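# Move red plate from tray onto taped table area

## Task

Lift the red plate out of the tray and set it down on the table so that no part of it extends beyond the yellow tape outline. Every other plate must stay in the tray without resting on or overhanging a tray wall, and the tray must be left as it was. Each of these must still hold once the robot lets go. At the end, release the suction and move the tools away.

## Robot and tools

ROBOT. Two arms, left_arm and right_arm, each ending in a vacuum suction cup rather than fingers. The names do not match image sides. Each arm's reported point is the cup point: the centre of the 29 mm cup rim when nothing touches it. The cup opens along the cup point's local +z axis. About 7 cm behind the rim, the tool body and its camera spread up to roughly 8 cm sideways, so keep that part off the tray walls and other plates.

FRAME. All positions and orientations use one scene frame. The origin sits on the table surface midway between the arms, +x points out across the table, +z points up, and left_arm is on the +y side. Positions are in metres and orientations are quaternions written w, x, y, z. Printed positions can be slightly wrong, more so when an arm reaches far.

THE 16-NUMBER ROW. Every motion command is a single flat list of 16 numbers covering both arms, even if only one moves: left x, y, z, qw, qx, qy, qz, left suction, then right x, y, z, qw, qx, qy, qz, right suction. The position and quaternion are an absolute target for that arm's cup point in the scene frame (a pose, not an offset). Suction runs from -1 to 1: 1 means full vacuum (about 55 kPa below ambient), a fraction requests that share, and 0.05 or lower switches it off. Suction keeps its last value, but a 0 you send is obeyed, so repeat the previous suction value for an arm you want unchanged. To hold an arm still, resend the exact pose from the last result, quaternion included; to keep an orientation steady during motion, send the same quaternion every time instead of copying a drifted reading.

TOOLS.
- execute_actions, argument actions: a list holding at most one item. An empty list just returns the current state. An item with rows (1 to 15 rows of 16 numbers) and optional steps (1 to 15, default 15) runs that many control steps of 1/30 s, one row per step, repeating the final row if rows run out. An item with only steps (up to 300) waits that many steps counted from the previous result. Optional pictures: true/false. A target more than 0.6 m from an arm's last reported position along any cup-point axis gets the call refused, and nothing is sent.
- move, arguments target (one 16-number row) and optional speed (0.002 to 0.5 m/s, default 0.25; rotation capped at twice that in rad/s). Both cup points travel in straight lines to their targets, finishing together, over 0.5 to 10 s; longer paths are cut off at 10 s. There is no collision avoidance and actual motion can lag, wander or overshoot the speed, especially with a nearly straight arm. Its result adds a move: line with the outcome (done, off_target, moving, held, fault) and limits that acted (paced: target was clipped; held: some steps were blocked, after which the arm may jump quickly), plus each cup point's distance from its target.
- wait, argument seconds (0 to 10): lets the simulation run with no new commands.
- zoom_image, arguments camera (cam_left_wrist or cam_right_wrist) and region [x0, y0, x1, y1] in image pixels, origin top-left, at most 504 by 504.
- finished_scene, argument scene: the number of the scene being ended. It is final and reports whether the task succeeded.

MOTION DETAILS. Each control step, the commanded pose is clamped to within 70 mm and 16 degrees of the measured pose, and inverse kinematics favours position over orientation. A distant target may need several calls; after a call ends the arm only continues to its last clamped pose, so read the result and send the remainder. Joint speed and acceleration are limited.

RESULTS. The state line lists left_arm and right_arm poses. suction_measured shows the vacuum reached (near 0 means no seal); part_present turns 1 at 0.50 and back to 0 below 0.45. A pose unreachable line names an arm whose command was altered by the clearance check; HELD marks steps not sent. A Hand target line shows where each cup point is currently being driven. Both wrist cameras (504x504 fisheye) come with results; calibration was given for them.

PICKING AND PLACING. Switch suction on and press the rim flat onto a smooth part of the plate so it touches all round; edges, holes or seams under the rim leak. Under vacuum the cup compresses, so the held plate sits up to about 10 mm nearer the tool, and vacuum alone can lift a plate. To release, lower the plate until it rests, then set suction to 0.05 or below, and move at least 15 mm away. If the cup seals to the table, turn suction off to free it.

AVOID. The arms are stiff: aiming even slightly past a firm contact can trigger a fault that halts the arm for 10 s (joint torque at its limit, or any outside force of 150 N). Approach slowly and stop at contact. Do not let the arms collide, do not drop, slam or knock plates, do not disturb the tray, and never push anything off the table. Loose objects may occasionally get nudged by an outside push. Holding loads heats motors; a MOTOR HOT warning precedes a braking over-temperature stop.

Each tool is called after "Request:" by a JSON object that holds its "op" and its "data".

## Session

Request:
{"op": "execute_actions", "data": {"actions": []}}

Scene clock: 0.00 s of 4900.00 s.
left_arm: end_effector_position=(+0.5480, +0.5207, +0.3376) suction_measured=0.00 part_present=0 end_effector_quat_wxyz=(-0.004, -0.264, +0.965, -0.001) | right_arm: end_effector_position=(+0.4886, -0.3187, +0.3416) suction_measured=0.00 part_present=0 end_effector_quat_wxyz=(+0.001, +0.198, +0.980, +0.002)
Joint positions: left_arm=[ 0.262  0.135  0.189  0.002 -1.634  0.26 ] | right_arm=[ 0.266  0.128  0.192 -0.001 -1.631 -0.785]
Joint velocities: left_arm=[0.    0.001 0.001 0.    0.    0.   ] | right_arm=[ 0.     0.001 -0.     0.     0.001  0.   ]
Hand target (left_arm): +0.548, +0.521, +0.338; -0.004, -0.264, +0.965, -0.001
Hand target (right_arm): +0.489, -0.319, +0.342; +0.001, +0.198, +0.980, +0.002

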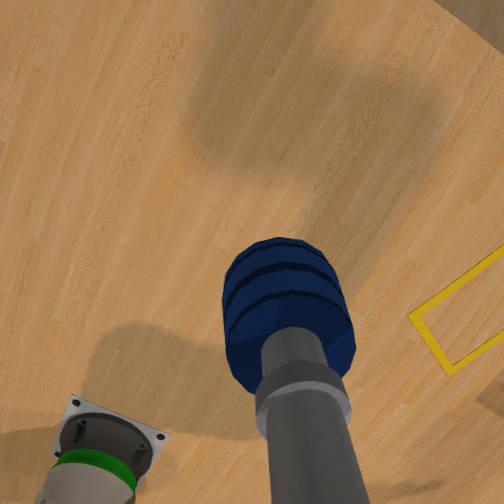

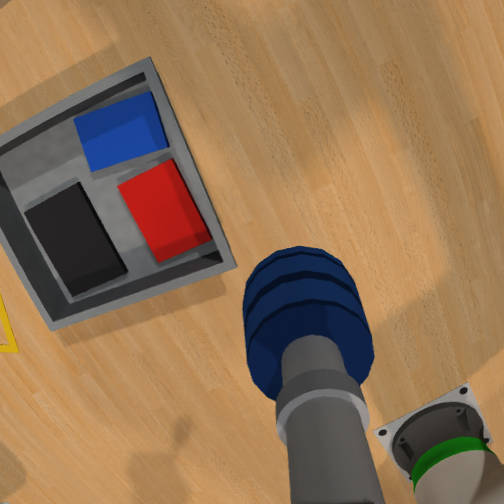

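Request:
{"op": "move", "data": {"target": [0.55,0.24,0.30,0,-0.264,0.965,0,0,0.45,-0.22,0.22,0,0.198,0.98,0,0], "speed": 0.4}}

Scene clock: 4.50 s of 4900.00 s.
left_arm: end_effector_position=(+0.5491, +0.2405, +0.2997) suction_measured=0.00 part_present=0 end_effector_quat_wxyz=(+0.000, -0.264, +0.965, +0.002) | right_arm: end_effector_position=(+0.4500, -0.2200, +0.2200) suction_measured=0.00 part_present=0 end_effector_quat_wxyz=(-0.000, +0.198, +0.980, +0.000)
Joint positions: left_arm=[-0.288  0.316  0.323 -0.004 -1.58   0.81 ] | right_arm=[ 0.488  0.115 -0.107 -0.001 -1.349 -1.006]
Joint velocities: left_arm=[-0.001  0.001  0.002  0.    -0.001 -0.001] | right_arm=[ 0.001 -0.     0.    -0.001  0.001 -0.001]
Hand target (left_arm): +0.549, +0.240, +0.300; +0.000, -0.264, +0.965, +0.002
Hand target (right_arm): +0.450, -0.220, +0.220; -0.000, +0.198, +0.980, +0.000
Off the commanded pose (left_arm): 0.001 m, 0 deg.
Off the commanded pose (right_arm): 0.000 m, 0 deg.
After step 90, 0.27 s passed at rest.
move: done
camera_calibration (this result's frames):
cam_left_wrist: T_world_to_cam=[[0.475117, -0.879566, 0.0250393, -0.0486935], [-0.825201, -0.435511, 0.359685, 0.4583], [-0.305462, -0.191555, -0.932738, 0.594091], [0, 0, 0, 1]] pos_world=[0.582796, 0.270567, 0.390506]
cam_right_wrist: T_world_to_cam=[[-0.449688, -0.893145, -0.0085197, 0.0186262], [-0.841026, 0.420197, 0.340748, 0.412174], [-0.300758, 0.160396, -0.940116, 0.48312], [0, 0, 0, 1]] pos_world=[0.500327, -0.234049, 0.3139]

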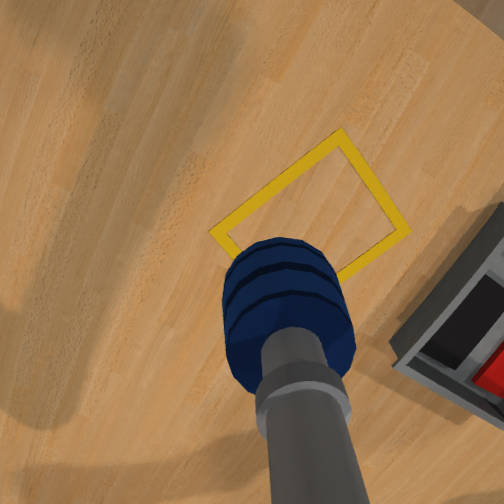

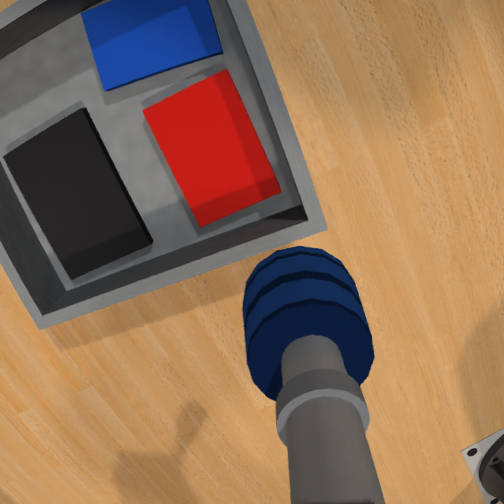

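Request:
{"op": "move", "data": {"target": [0.45,0.52,0.33,0,-0.264,0.965,0,0,0.49,-0.198,0.05,0,0.198,0.98,0,0], "speed": 0.4}}

Request:
{"op": "move", "data": {"target": [0.45,0.52,0.33,0,-0.264,0.965,0,0,0.49,-0.198,0.022,0,0.198,0.98,0,1], "speed": 0.04}}

Scene clock: 15.50 s of 4900.00 s.
left_arm: end_effector_position=(+0.4509, +0.5196, +0.3306) suction_measured=0.00 part_present=0 end_effector_quat_wxyz=(+0.000, -0.264, +0.965, -0.003) | right_arm: end_effector_position=(+0.4904, -0.1977, +0.0502) suction_measured=0.00 part_present=0 end_effector_quat_wxyz=(+0.000, +0.198, +0.980, -0.000)
Joint positions: left_arm=[ 0.329 -0.121 -0.085  0.005 -1.607  0.193] | right_arm=[ 0.479  0.387 -0.197  0.    -0.987 -0.998]
Joint velocities: left_arm=[ 0.001 -0.     0.001 -0.002  0.     0.   ] | right_arm=[0.001 0.001 0.    0.001 0.001 0.001]
Hand target (left_arm): +0.451, +0.520, +0.331; +0.000, -0.264, +0.965, -0.003
Hand target (right_arm): +0.490, -0.198, +0.050; +0.000, +0.198, +0.980, -0.000
Off the commanded pose (left_arm): 0.001 m, 0 deg.
Off the commanded pose (right_arm): 0.001 m, 0 deg.
After step 90, 6.70 s passed at rest.
move: done
camera_calibration (this result's frames):
cam_left_wrist: T_world_to_cam=[[0.474856, -0.879373, 0.0348511, 0.239452], [-0.826293, -0.431864, 0.361571, 0.485657], [-0.302905, -0.200491, -0.931693, 0.649486], [0, 0, 0, 1]] pos_world=[0.484322, 0.550521, 0.421177]
cam_right_wrist: T_world_to_cam=[[-0.449708, -0.893138, -0.00814402, 0.0553014], [-0.841267, 0.420492, 0.339788, 0.494817], [-0.300054, 0.159657, -0.940467, 0.331597], [0, 0, 0, 1]] pos_world=[0.540639, -0.211616, 0.144173]

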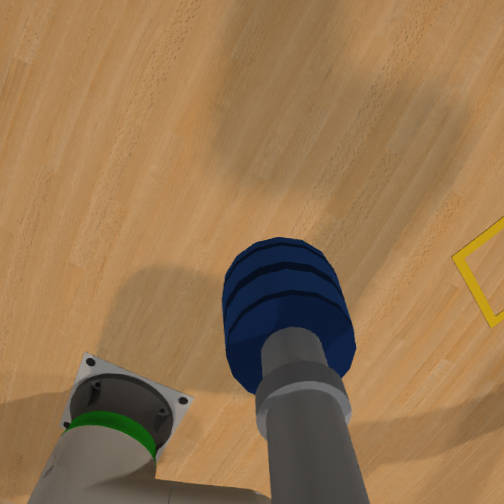

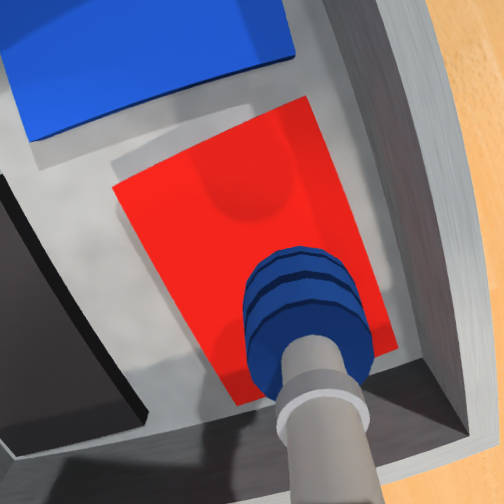

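Scene clock: 16.47 s of 4900.00 s.
left_arm: end_effector_position=(+0.4500, +0.5200, +0.3300) suction_measured=0.00 part_present=0 end_effector_quat_wxyz=(-0.000, -0.264, +0.965, +0.000) | right_arm: end_effector_position=(+0.4901, -0.1980, +0.0220) suction_measured=0.00 part_present=0 end_effector_quat_wxyz=(+0.000, +0.198, +0.980, +0.000)
Joint positions: left_arm=[ 0.327 -0.122 -0.086 -0.    -1.607  0.195] | right_arm=[ 0.479  0.427 -0.219  0.    -0.925 -0.997]
Joint velocities: left_arm=[ 0.    -0.     0.     0.001  0.     0.   ] | right_arm=[ 0.     0.002 -0.     0.     0.    -0.   ]
Hand target (left_arm): +0.450, +0.520, +0.330; -0.000, -0.264, +0.965, +0.000
Hand target (right_arm): +0.490, -0.198, +0.022; +0.000, +0.198, +0.980, -0.000
Off the commanded pose (left_arm): 0.000 m, 0 deg.
Off the commanded pose (right_arm): 0.000 m, 0 deg.
move: done
camera_calibration (this result's frames):
cam_left_wrist: T_world_to_cam=[[0.474991, -0.879492, 0.0296238, 0.241997], [-0.825683, -0.433782, 0.360667, 0.486337], [-0.304354, -0.195774, -0.932224, 0.6471], [0, 0, 0, 1]] pos_world=[0.483561, 0.550484, 0.420668]
cam_right_wrist: T_world_to_cam=[[-0.449461, -0.893262, -0.00827276, 0.0545241], [-0.841343, 0.420188, 0.339978, 0.504222], [-0.300213, 0.159767, -0.940397, 0.305151], [0, 0, 0, 1]] pos_world=[0.54034, -0.211917, 0.11599]

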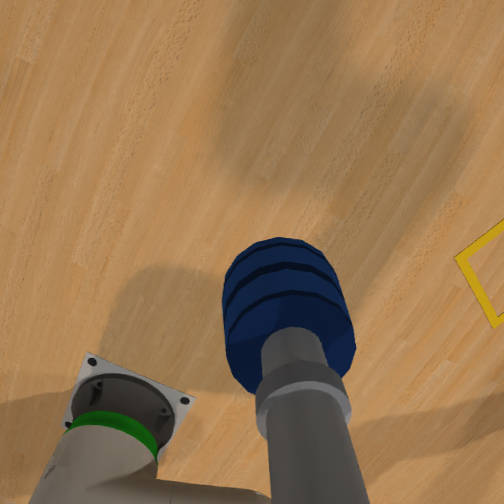

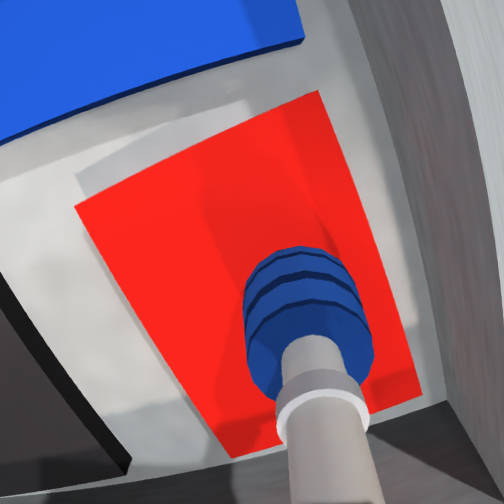

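Request:
{"op": "move", "data": {"target": [0.45,0.52,0.33,0,-0.264,0.965,0,0,0.49,-0.191,0.011,0,0.198,0.98,0,1], "speed": 0.03}}

Scene clock: 19.10 s of 4900.00 s.
left_arm: end_effector_position=(+0.4500, +0.5200, +0.3300) suction_measured=0.00 part_present=0 end_effector_quat_wxyz=(-0.000, -0.264, +0.965, +0.000) | right_arm: end_effector_position=(+0.4900, -0.1910, +0.0110) suction_measured=0.49 part_present=0 end_effector_quat_wxyz=(-0.000, +0.198, +0.980, +0.000)
Joint positions: left_arm=[ 0.327 -0.122 -0.086 -0.    -1.607  0.195] | right_arm=[ 0.49   0.448 -0.218 -0.    -0.904 -1.008]
Joint velocities: left_arm=[ 0.    -0.001  0.001  0.001  0.     0.   ] | right_arm=[-0.    -0.002  0.    -0.     0.002 -0.001]
Hand target (left_arm): +0.450, +0.520, +0.330; +0.000, -0.264, +0.965, +0.000
Hand target (right_arm): +0.490, -0.191, +0.011; -0.000, +0.198, +0.980, +0.000
Off the commanded pose (left_arm): 0.000 m, 0 deg.
Off the commanded pose (right_arm): 0.000 m, 0 deg.
move: done
camera_calibration (this result's frames):
cam_left_wrist: T_world_to_cam=[[0.474991, -0.879492, 0.0296235, 0.241998], [-0.825683, -0.433782, 0.360667, 0.486336], [-0.304354, -0.195773, -0.932224, 0.6471], [0, 0, 0, 1]] pos_world=[0.483561, 0.550484, 0.420668]
cam_right_wrist: T_world_to_cam=[[-0.449412, -0.893286, -0.0082549, 0.0605893], [-0.841346, 0.420139, 0.340029, 0.504963], [-0.300275, 0.159758, -0.940379, 0.293699], [0, 0, 0, 1]] pos_world=[0.540269, -0.204952, 0.104986]

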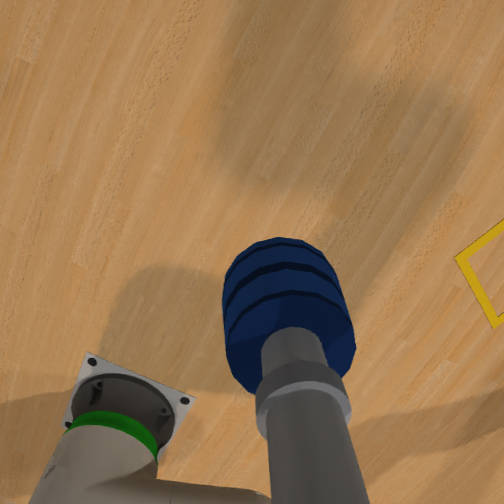

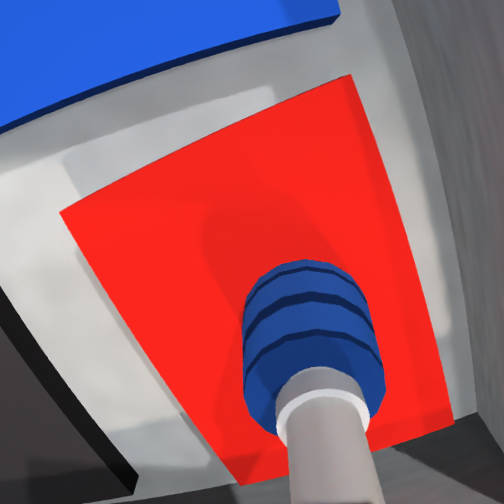

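Request:
{"op": "move", "data": {"target": [0.45,0.52,0.33,0,-0.264,0.965,0,0,0.49,-0.191,0.10,0,0.198,0.98,0,1], "speed": 0.15}}

Scene clock: 21.03 s of 4900.00 s.
left_arm: end_effector_position=(+0.4500, +0.5200, +0.3300) suction_measured=0.00 part_present=0 end_effector_quat_wxyz=(-0.000, -0.264, +0.965, +0.000) | right_arm: end_effector_position=(+0.4898, -0.1911, +0.1000) suction_measured=0.99 part_present=1 end_effector_quat_wxyz=(-0.000, +0.198, +0.980, +0.000)
Joint positions: left_arm=[ 0.327 -0.122 -0.086 -0.    -1.607  0.195] | right_arm=[ 0.49   0.329 -0.143 -0.    -1.099 -1.008]
Joint velocities: left_arm=[ 0.    -0.     0.     0.001  0.    -0.001] | right_arm=[-0.    -0.001  0.    -0.001 -0.001 -0.   ]
Hand target (left_arm): +0.450, +0.520, +0.330; +0.000, -0.264, +0.965, +0.000
Hand target (right_arm): +0.490, -0.191, +0.100; -0.000, +0.198, +0.980, +0.000
Off the commanded pose (left_arm): 0.000 m, 0 deg.
Off the commanded pose (right_arm): 0.000 m, 0 deg.
move: done
camera_calibration (this result's frames):
cam_left_wrist: T_world_to_cam=[[0.474991, -0.879492, 0.0296236, 0.241998], [-0.825683, -0.433782, 0.360667, 0.486336], [-0.304354, -0.195773, -0.932224, 0.6471], [0, 0, 0, 1]] pos_world=[0.48356, 0.550484, 0.420668]
cam_right_wrist: T_world_to_cam=[[-0.449177, -0.893405, -0.00826407, 0.06096], [-0.84144, 0.419905, 0.340086, 0.474568], [-0.300364, 0.159712, -0.940358, 0.377331], [0, 0, 0, 1]] pos_world=[0.540039, -0.205076, 0.193936]

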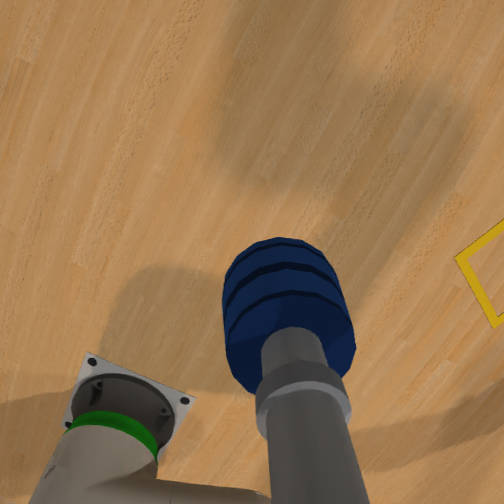

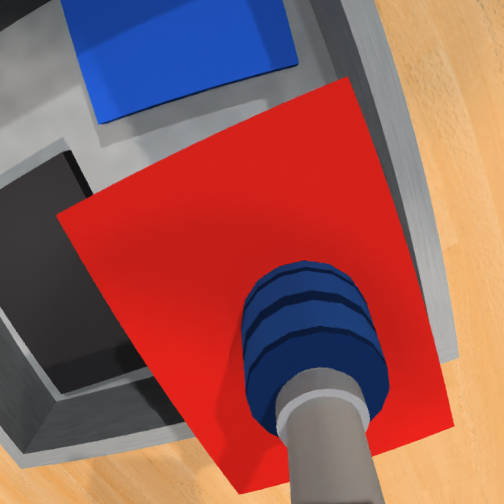

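Request:
{"op": "move", "data": {"target": [0.45,0.52,0.33,0,-0.264,0.965,0,0,0.507,0.142,0.10,0,0.389,0.921,0,1], "speed": 0.3}}

Request:
{"op": "move", "data": {"target": [0.45,0.52,0.33,0,-0.264,0.965,0,0,0.507,0.142,0.025,0,0.389,0.921,0,1], "speed": 0.15}}

Scene clock: 24.60 s of 4900.00 s.
left_arm: end_effector_position=(+0.4500, +0.5200, +0.3300) suction_measured=0.00 part_present=0 end_effector_quat_wxyz=(-0.000, -0.264, +0.965, -0.000) | right_arm: end_effector_position=(+0.5059, +0.1421, +0.1007) suction_measured=0.99 part_present=1 end_effector_quat_wxyz=(-0.001, +0.389, +0.921, +0.000)
Joint positions: left_arm=[ 0.327 -0.122 -0.086  0.    -1.607  0.195] | right_arm=[ 0.852  0.818  0.614 -0.002 -1.367 -1.77 ]
Joint velocities: left_arm=[ 0.    -0.     0.001  0.    -0.001 -0.   ] | right_arm=[-0.002  0.002  0.001 -0.     0.     0.   ]
Hand target (left_arm): +0.450, +0.520, +0.330; +0.000, -0.264, +0.965, -0.000
Hand target (right_arm): +0.506, +0.142, +0.101; -0.001, +0.389, +0.921, +0.000
Off the commanded pose (left_arm): 0.000 m, 0 deg.
Off the commanded pose (right_arm): 0.001 m, 0 deg.
move: done
camera_calibration (this result's frames):
cam_left_wrist: T_world_to_cam=[[0.474981, -0.879497, 0.0296404, 0.241998], [-0.82569, -0.433767, 0.36067, 0.486331], [-0.304351, -0.195785, -0.932222, 0.647107], [0, 0, 0, 1]] pos_world=[0.483562, 0.550484, 0.420669]
cam_right_wrist: T_world_to_cam=[[-0.761908, -0.647639, -0.0077173, 0.489167], [-0.610765, 0.71446, 0.34134, 0.18928], [-0.215552, 0.264783, -0.939908, 0.27172], [0, 0, 0, 1]] pos_world=[0.546876, 0.109624, 0.194558]

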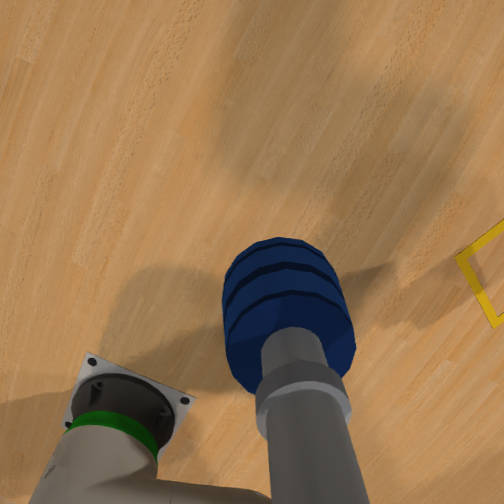

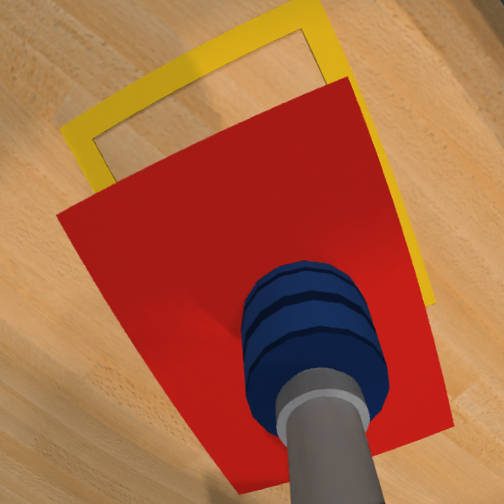

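Scene clock: 25.43 s of 4900.00 s.
left_arm: end_effector_position=(+0.4500, +0.5200, +0.3300) suction_measured=0.00 part_present=0 end_effector_quat_wxyz=(-0.000, -0.264, +0.965, -0.000) | right_arm: end_effector_position=(+0.5071, +0.1421, +0.0250) suction_measured=0.99 part_present=1 end_effector_quat_wxyz=(+0.000, +0.389, +0.921, -0.000)
Joint positions: left_arm=[ 0.327 -0.122 -0.086  0.    -1.607  0.195] | right_arm=[ 0.852  0.88   0.538  0.    -1.23  -1.77 ]
Joint velocities: left_arm=[ 0.     0.001  0.001 -0.     0.     0.   ] | right_arm=[-0.     0.     0.     0.    -0.001  0.001]
Hand target (left_arm): +0.450, +0.520, +0.330; -0.000, -0.264, +0.965, -0.000
Hand target (right_arm): +0.507, +0.142, +0.025; +0.000, +0.389, +0.921, -0.000
Off the commanded pose (left_arm): 0.000 m, 0 deg.
Off the commanded pose (right_arm): 0.000 m, 0 deg.
move: done
camera_calibration (this result's frames):
cam_left_wrist: T_world_to_cam=[[0.474981, -0.879497, 0.0296403, 0.241998], [-0.82569, -0.433767, 0.36067, 0.486331], [-0.304351, -0.195785, -0.932223, 0.647106], [0, 0, 0, 1]] pos_world=[0.483562, 0.550484, 0.42067]
cam_right_wrist: T_world_to_cam=[[-0.762175, -0.647319, -0.0082232, 0.489645], [-0.610938, 0.715022, 0.33985, 0.215913], [-0.214111, 0.264049, -0.940444, 0.200266], [0, 0, 0, 1]] pos_world=[0.547983, 0.109694, 0.118987]

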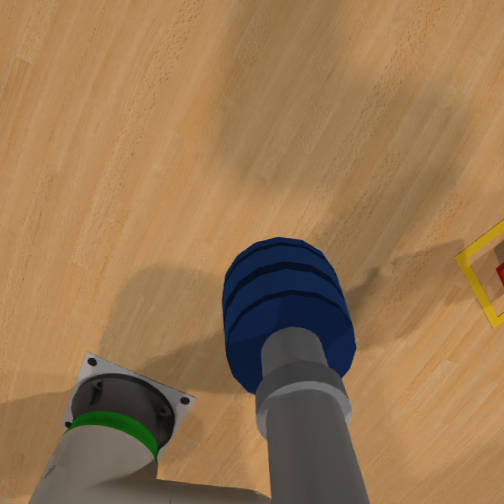

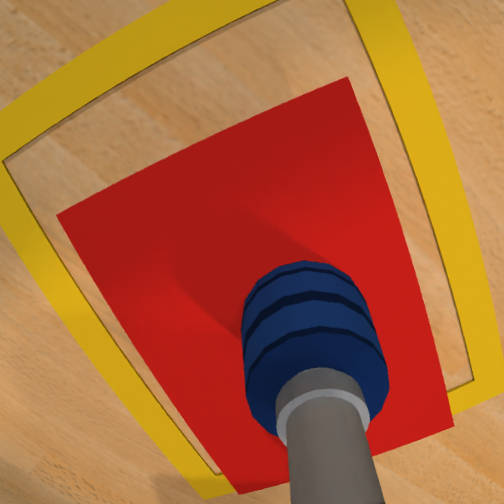

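Request:
{"op": "move", "data": {"target": [0.45,0.52,0.33,0,-0.264,0.965,0,0,0.51,0.14,0.007,0,0.389,0.921,0,1], "speed": 0.03}}

Scene clock: 27.70 s of 4900.00 s.
left_arm: end_effector_position=(+0.4500, +0.5200, +0.3300) suction_measured=0.00 part_present=0 end_effector_quat_wxyz=(-0.000, -0.264, +0.965, -0.000) | right_arm: end_effector_position=(+0.5100, +0.1401, +0.0070) suction_measured=0.99 part_present=1 end_effector_quat_wxyz=(+0.000, +0.389, +0.921, +0.000)
Joint positions: left_arm=[ 0.327 -0.122 -0.086  0.    -1.607  0.195] | right_arm=[ 0.847  0.899  0.528  0.    -1.2   -1.765]
Joint velocities: left_arm=[ 0.    -0.001  0.001  0.001  0.     0.001] | right_arm=[-0.     0.003 -0.     0.    -0.002 -0.002]
Hand target (left_arm): +0.450, +0.520, +0.330; -0.000, -0.264, +0.965, -0.000
Hand target (right_arm): +0.510, +0.140, +0.007; +0.000, +0.389, +0.921, -0.000
Off the commanded pose (left_arm): 0.000 m, 0 deg.
Off the commanded pose (right_arm): 0.000 m, 0 deg.
move: done
camera_calibration (this result's frames):
cam_left_wrist: T_world_to_cam=[[0.474981, -0.879497, 0.0296404, 0.241998], [-0.82569, -0.433767, 0.36067, 0.486331], [-0.304351, -0.195785, -0.932223, 0.647107], [0, 0, 0, 1]] pos_world=[0.483562, 0.550484, 0.420669]
cam_right_wrist: T_world_to_cam=[[-0.762167, -0.647327, -0.00829834, 0.490359], [-0.610932, 0.714956, 0.34, 0.22528], [-0.214158, 0.264206, -0.940389, 0.184526], [0, 0, 0, 1]] pos_world=[0.550884, 0.107605, 0.101001]

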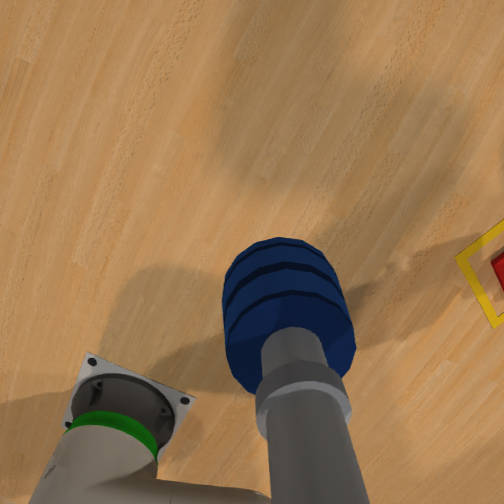

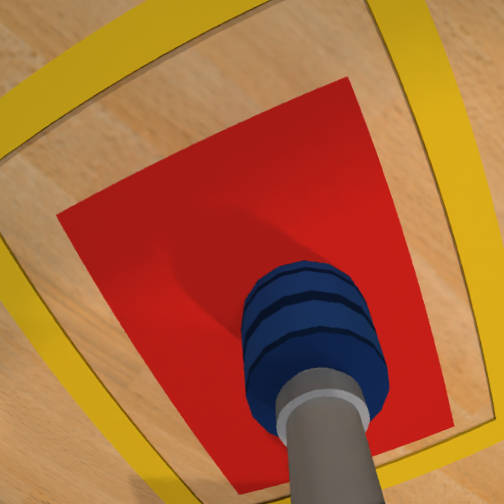

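Not touching yet.

Request:
{"op": "move", "data": {"target": [0.45,0.52,0.33,0,-0.264,0.965,0,0,0.51,0.14,0.002,0,0.389,0.921,0,1], "speed": 0.015}}

Scene clock: 29.97 s of 4900.00 s.
left_arm: end_effector_position=(+0.4500, +0.5200, +0.3300) suction_measured=0.00 part_present=0 end_effector_quat_wxyz=(-0.000, -0.264, +0.965, -0.000) | right_arm: end_effector_position=(+0.5101, +0.1400, +0.0021) suction_measured=0.99 part_present=1 end_effector_quat_wxyz=(+0.000, +0.389, +0.921, +0.000)
Joint positions: left_arm=[ 0.327 -0.122 -0.086  0.    -1.607  0.195] | right_arm=[ 0.847  0.904  0.525  0.    -1.192 -1.765]
Joint velocities: left_arm=[ 0.    -0.    -0.    -0.     0.001  0.   ] | right_arm=[ 0.     0.001 -0.001 -0.001  0.    -0.   ]
Hand target (left_arm): +0.450, +0.520, +0.330; -0.000, -0.264, +0.965, -0.000
Hand target (right_arm): +0.510, +0.140, +0.002; +0.000, +0.389, +0.921, -0.000
Off the commanded pose (left_arm): 0.000 m, 0 deg.
Off the commanded pose (right_arm): 0.000 m, 0 deg.
move: done
camera_calibration (this result's frames):
cam_left_wrist: T_world_to_cam=[[0.474981, -0.879497, 0.0296403, 0.241998], [-0.82569, -0.433767, 0.36067, 0.486331], [-0.304351, -0.195785, -0.932223, 0.647107], [0, 0, 0, 1]] pos_world=[0.483562, 0.550484, 0.420669]
cam_right_wrist: T_world_to_cam=[[-0.762111, -0.647392, -0.00844001, 0.490306], [-0.611052, 0.7149, 0.339902, 0.227048], [-0.214016, 0.2642, -0.940423, 0.179884], [0, 0, 0, 1]] pos_world=[0.550904, 0.107578, 0.0961309]

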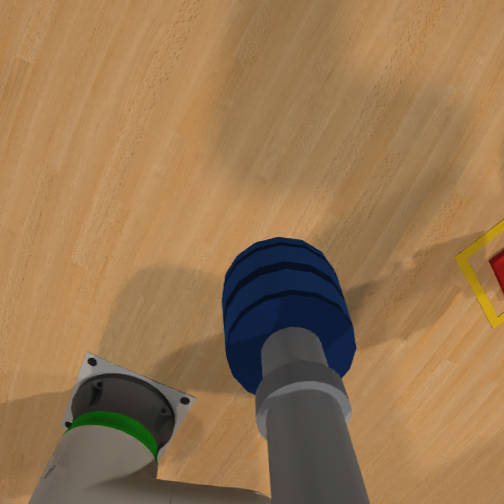

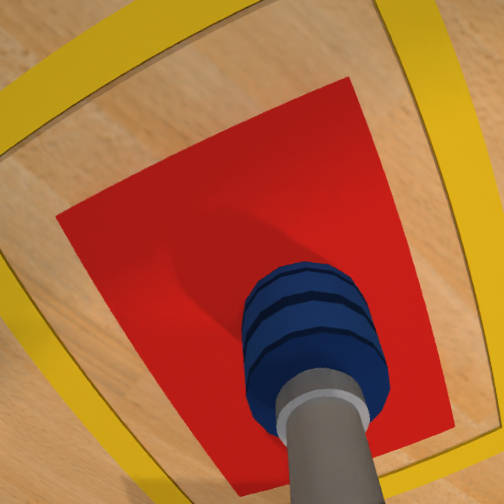

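Request:
{"op": "execute_actions", "data": {"actions": [{"rows":[[0.45,0.52,0.33,0,-0.264,0.965,0,0,0.51,0.14,0.002,0,0.389,0.921,0,0]]}], "pictures": false}}

Request:
{"op": "move", "data": {"target": [0.45,0.52,0.33,0,-0.264,0.965,0,0,0.505,0.12,0.2,0,0.389,0.921,0,0]}}

Scene clock: 32.23 s of 4900.00 s.
left_arm: end_effector_position=(+0.4500, +0.5200, +0.3300) suction_measured=0.00 part_present=0 end_effector_quat_wxyz=(-0.000, -0.264, +0.965, -0.000) | right_arm: end_effector_position=(+0.5100, +0.1400, +0.0020) suction_measured=0.00 part_present=0 end_effector_quat_wxyz=(-0.000, +0.389, +0.921, -0.000)
Joint positions: left_arm=[ 0.327 -0.122 -0.086 -0.    -1.607  0.195] | right_arm=[ 0.847  0.904  0.525  0.    -1.192 -1.765]
Joint velocities: left_arm=[ 0.    -0.    -0.     0.001 -0.    -0.   ] | right_arm=[ 0.001  0.001 -0.    -0.    -0.001 -0.   ]
Hand target (left_arm): +0.450, +0.520, +0.330; -0.000, -0.264, +0.965, -0.000
Hand target (right_arm): +0.510, +0.140, +0.002; -0.000, +0.389, +0.921, +0.000
Off the commanded pose (left_arm): 0.000 m, 0 deg.
Off the commanded pose (right_arm): 0.000 m, 0 deg.
Steps of this call (steps 1 to 53: nothing new was sent; steps 54 to 68: all 15 steps of this action). Readings (end_effector_position | what the end effector reports):
54: left_arm (+0.4500, +0.5200, +0.3300) | right_arm (+0.5100, +0.1400, +0.0020) | left_arm suction_measured=0.00 part_present=0 | right_arm suction_measured=0.16 part_present=0
55: left_arm (+0.4500, +0.5200, +0.3300) | right_arm (+0.5100, +0.1400, +0.0020) | left_arm suction_measured=0.00 part_present=0 | right_arm suction_measured=0.00 part_present=0
57: left_arm (+0.4500, +0.5200, +0.3300) | right_arm (+0.5100, +0.1400, +0.0020) | left_arm suction_measured=0.00 part_present=0 | right_arm suction_measured=0.00 part_present=0
61: left_arm (+0.4500, +0.5200, +0.3300) | right_arm (+0.5100, +0.1400, +0.0020) | left_arm suction_measured=0.00 part_present=0 | right_arm suction_measured=0.00 part_present=0
68: the state above

Scene clock: 33.63 s of 4900.00 s.
left_arm: end_effector_position=(+0.4500, +0.5200, +0.3300) suction_measured=0.00 part_present=0 end_effector_quat_wxyz=(-0.000, -0.264, +0.965, -0.000) | right_arm: end_effector_position=(+0.5047, +0.1195, +0.1999) suction_measured=0.00 part_present=0 end_effector_quat_wxyz=(-0.000, +0.389, +0.921, -0.000)
Joint positions: left_arm=[ 0.327 -0.122 -0.086 -0.    -1.607  0.195] | right_arm=[ 0.836  0.73   0.699 -0.    -1.54  -1.755]
Joint velocities: left_arm=[ 0.     0.    -0.001  0.     0.001 -0.   ] | right_arm=[-0.     0.001  0.001  0.    -0.001  0.001]
Hand target (left_arm): +0.450, +0.520, +0.330; -0.000, -0.264, +0.965, -0.000
Hand target (right_arm): +0.505, +0.120, +0.200; -0.000, +0.389, +0.921, +0.000
Off the commanded pose (left_arm): 0.000 m, 0 deg.
Off the commanded pose (right_arm): 0.001 m, 0 deg.
move: done
camera_calibration (this result's frames):
cam_left_wrist: T_world_to_cam=[[0.474981, -0.879497, 0.0296402, 0.241998], [-0.82569, -0.433767, 0.36067, 0.486331], [-0.304351, -0.195785, -0.932222, 0.647107], [0, 0, 0, 1]] pos_world=[0.483562, 0.550484, 0.420669]
cam_right_wrist: T_world_to_cam=[[-0.761878, -0.647668, -0.00822553, 0.47446], [-0.611229, 0.714694, 0.340017, 0.17131], [-0.214339, 0.264079, -0.940383, 0.370307], [0, 0, 0, 1]] pos_world=[0.545562, 0.0870687, 0.293885]

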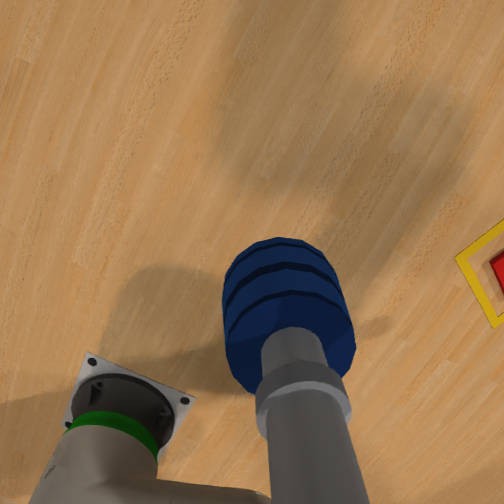

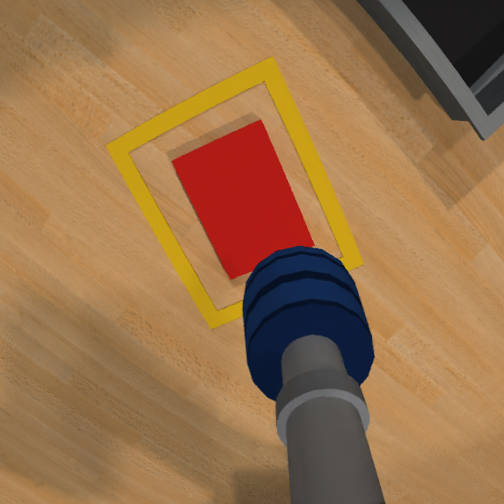

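Request:
{"op": "finished_scene", "data": {"scene": 1}}

The scene is finished: the task was done.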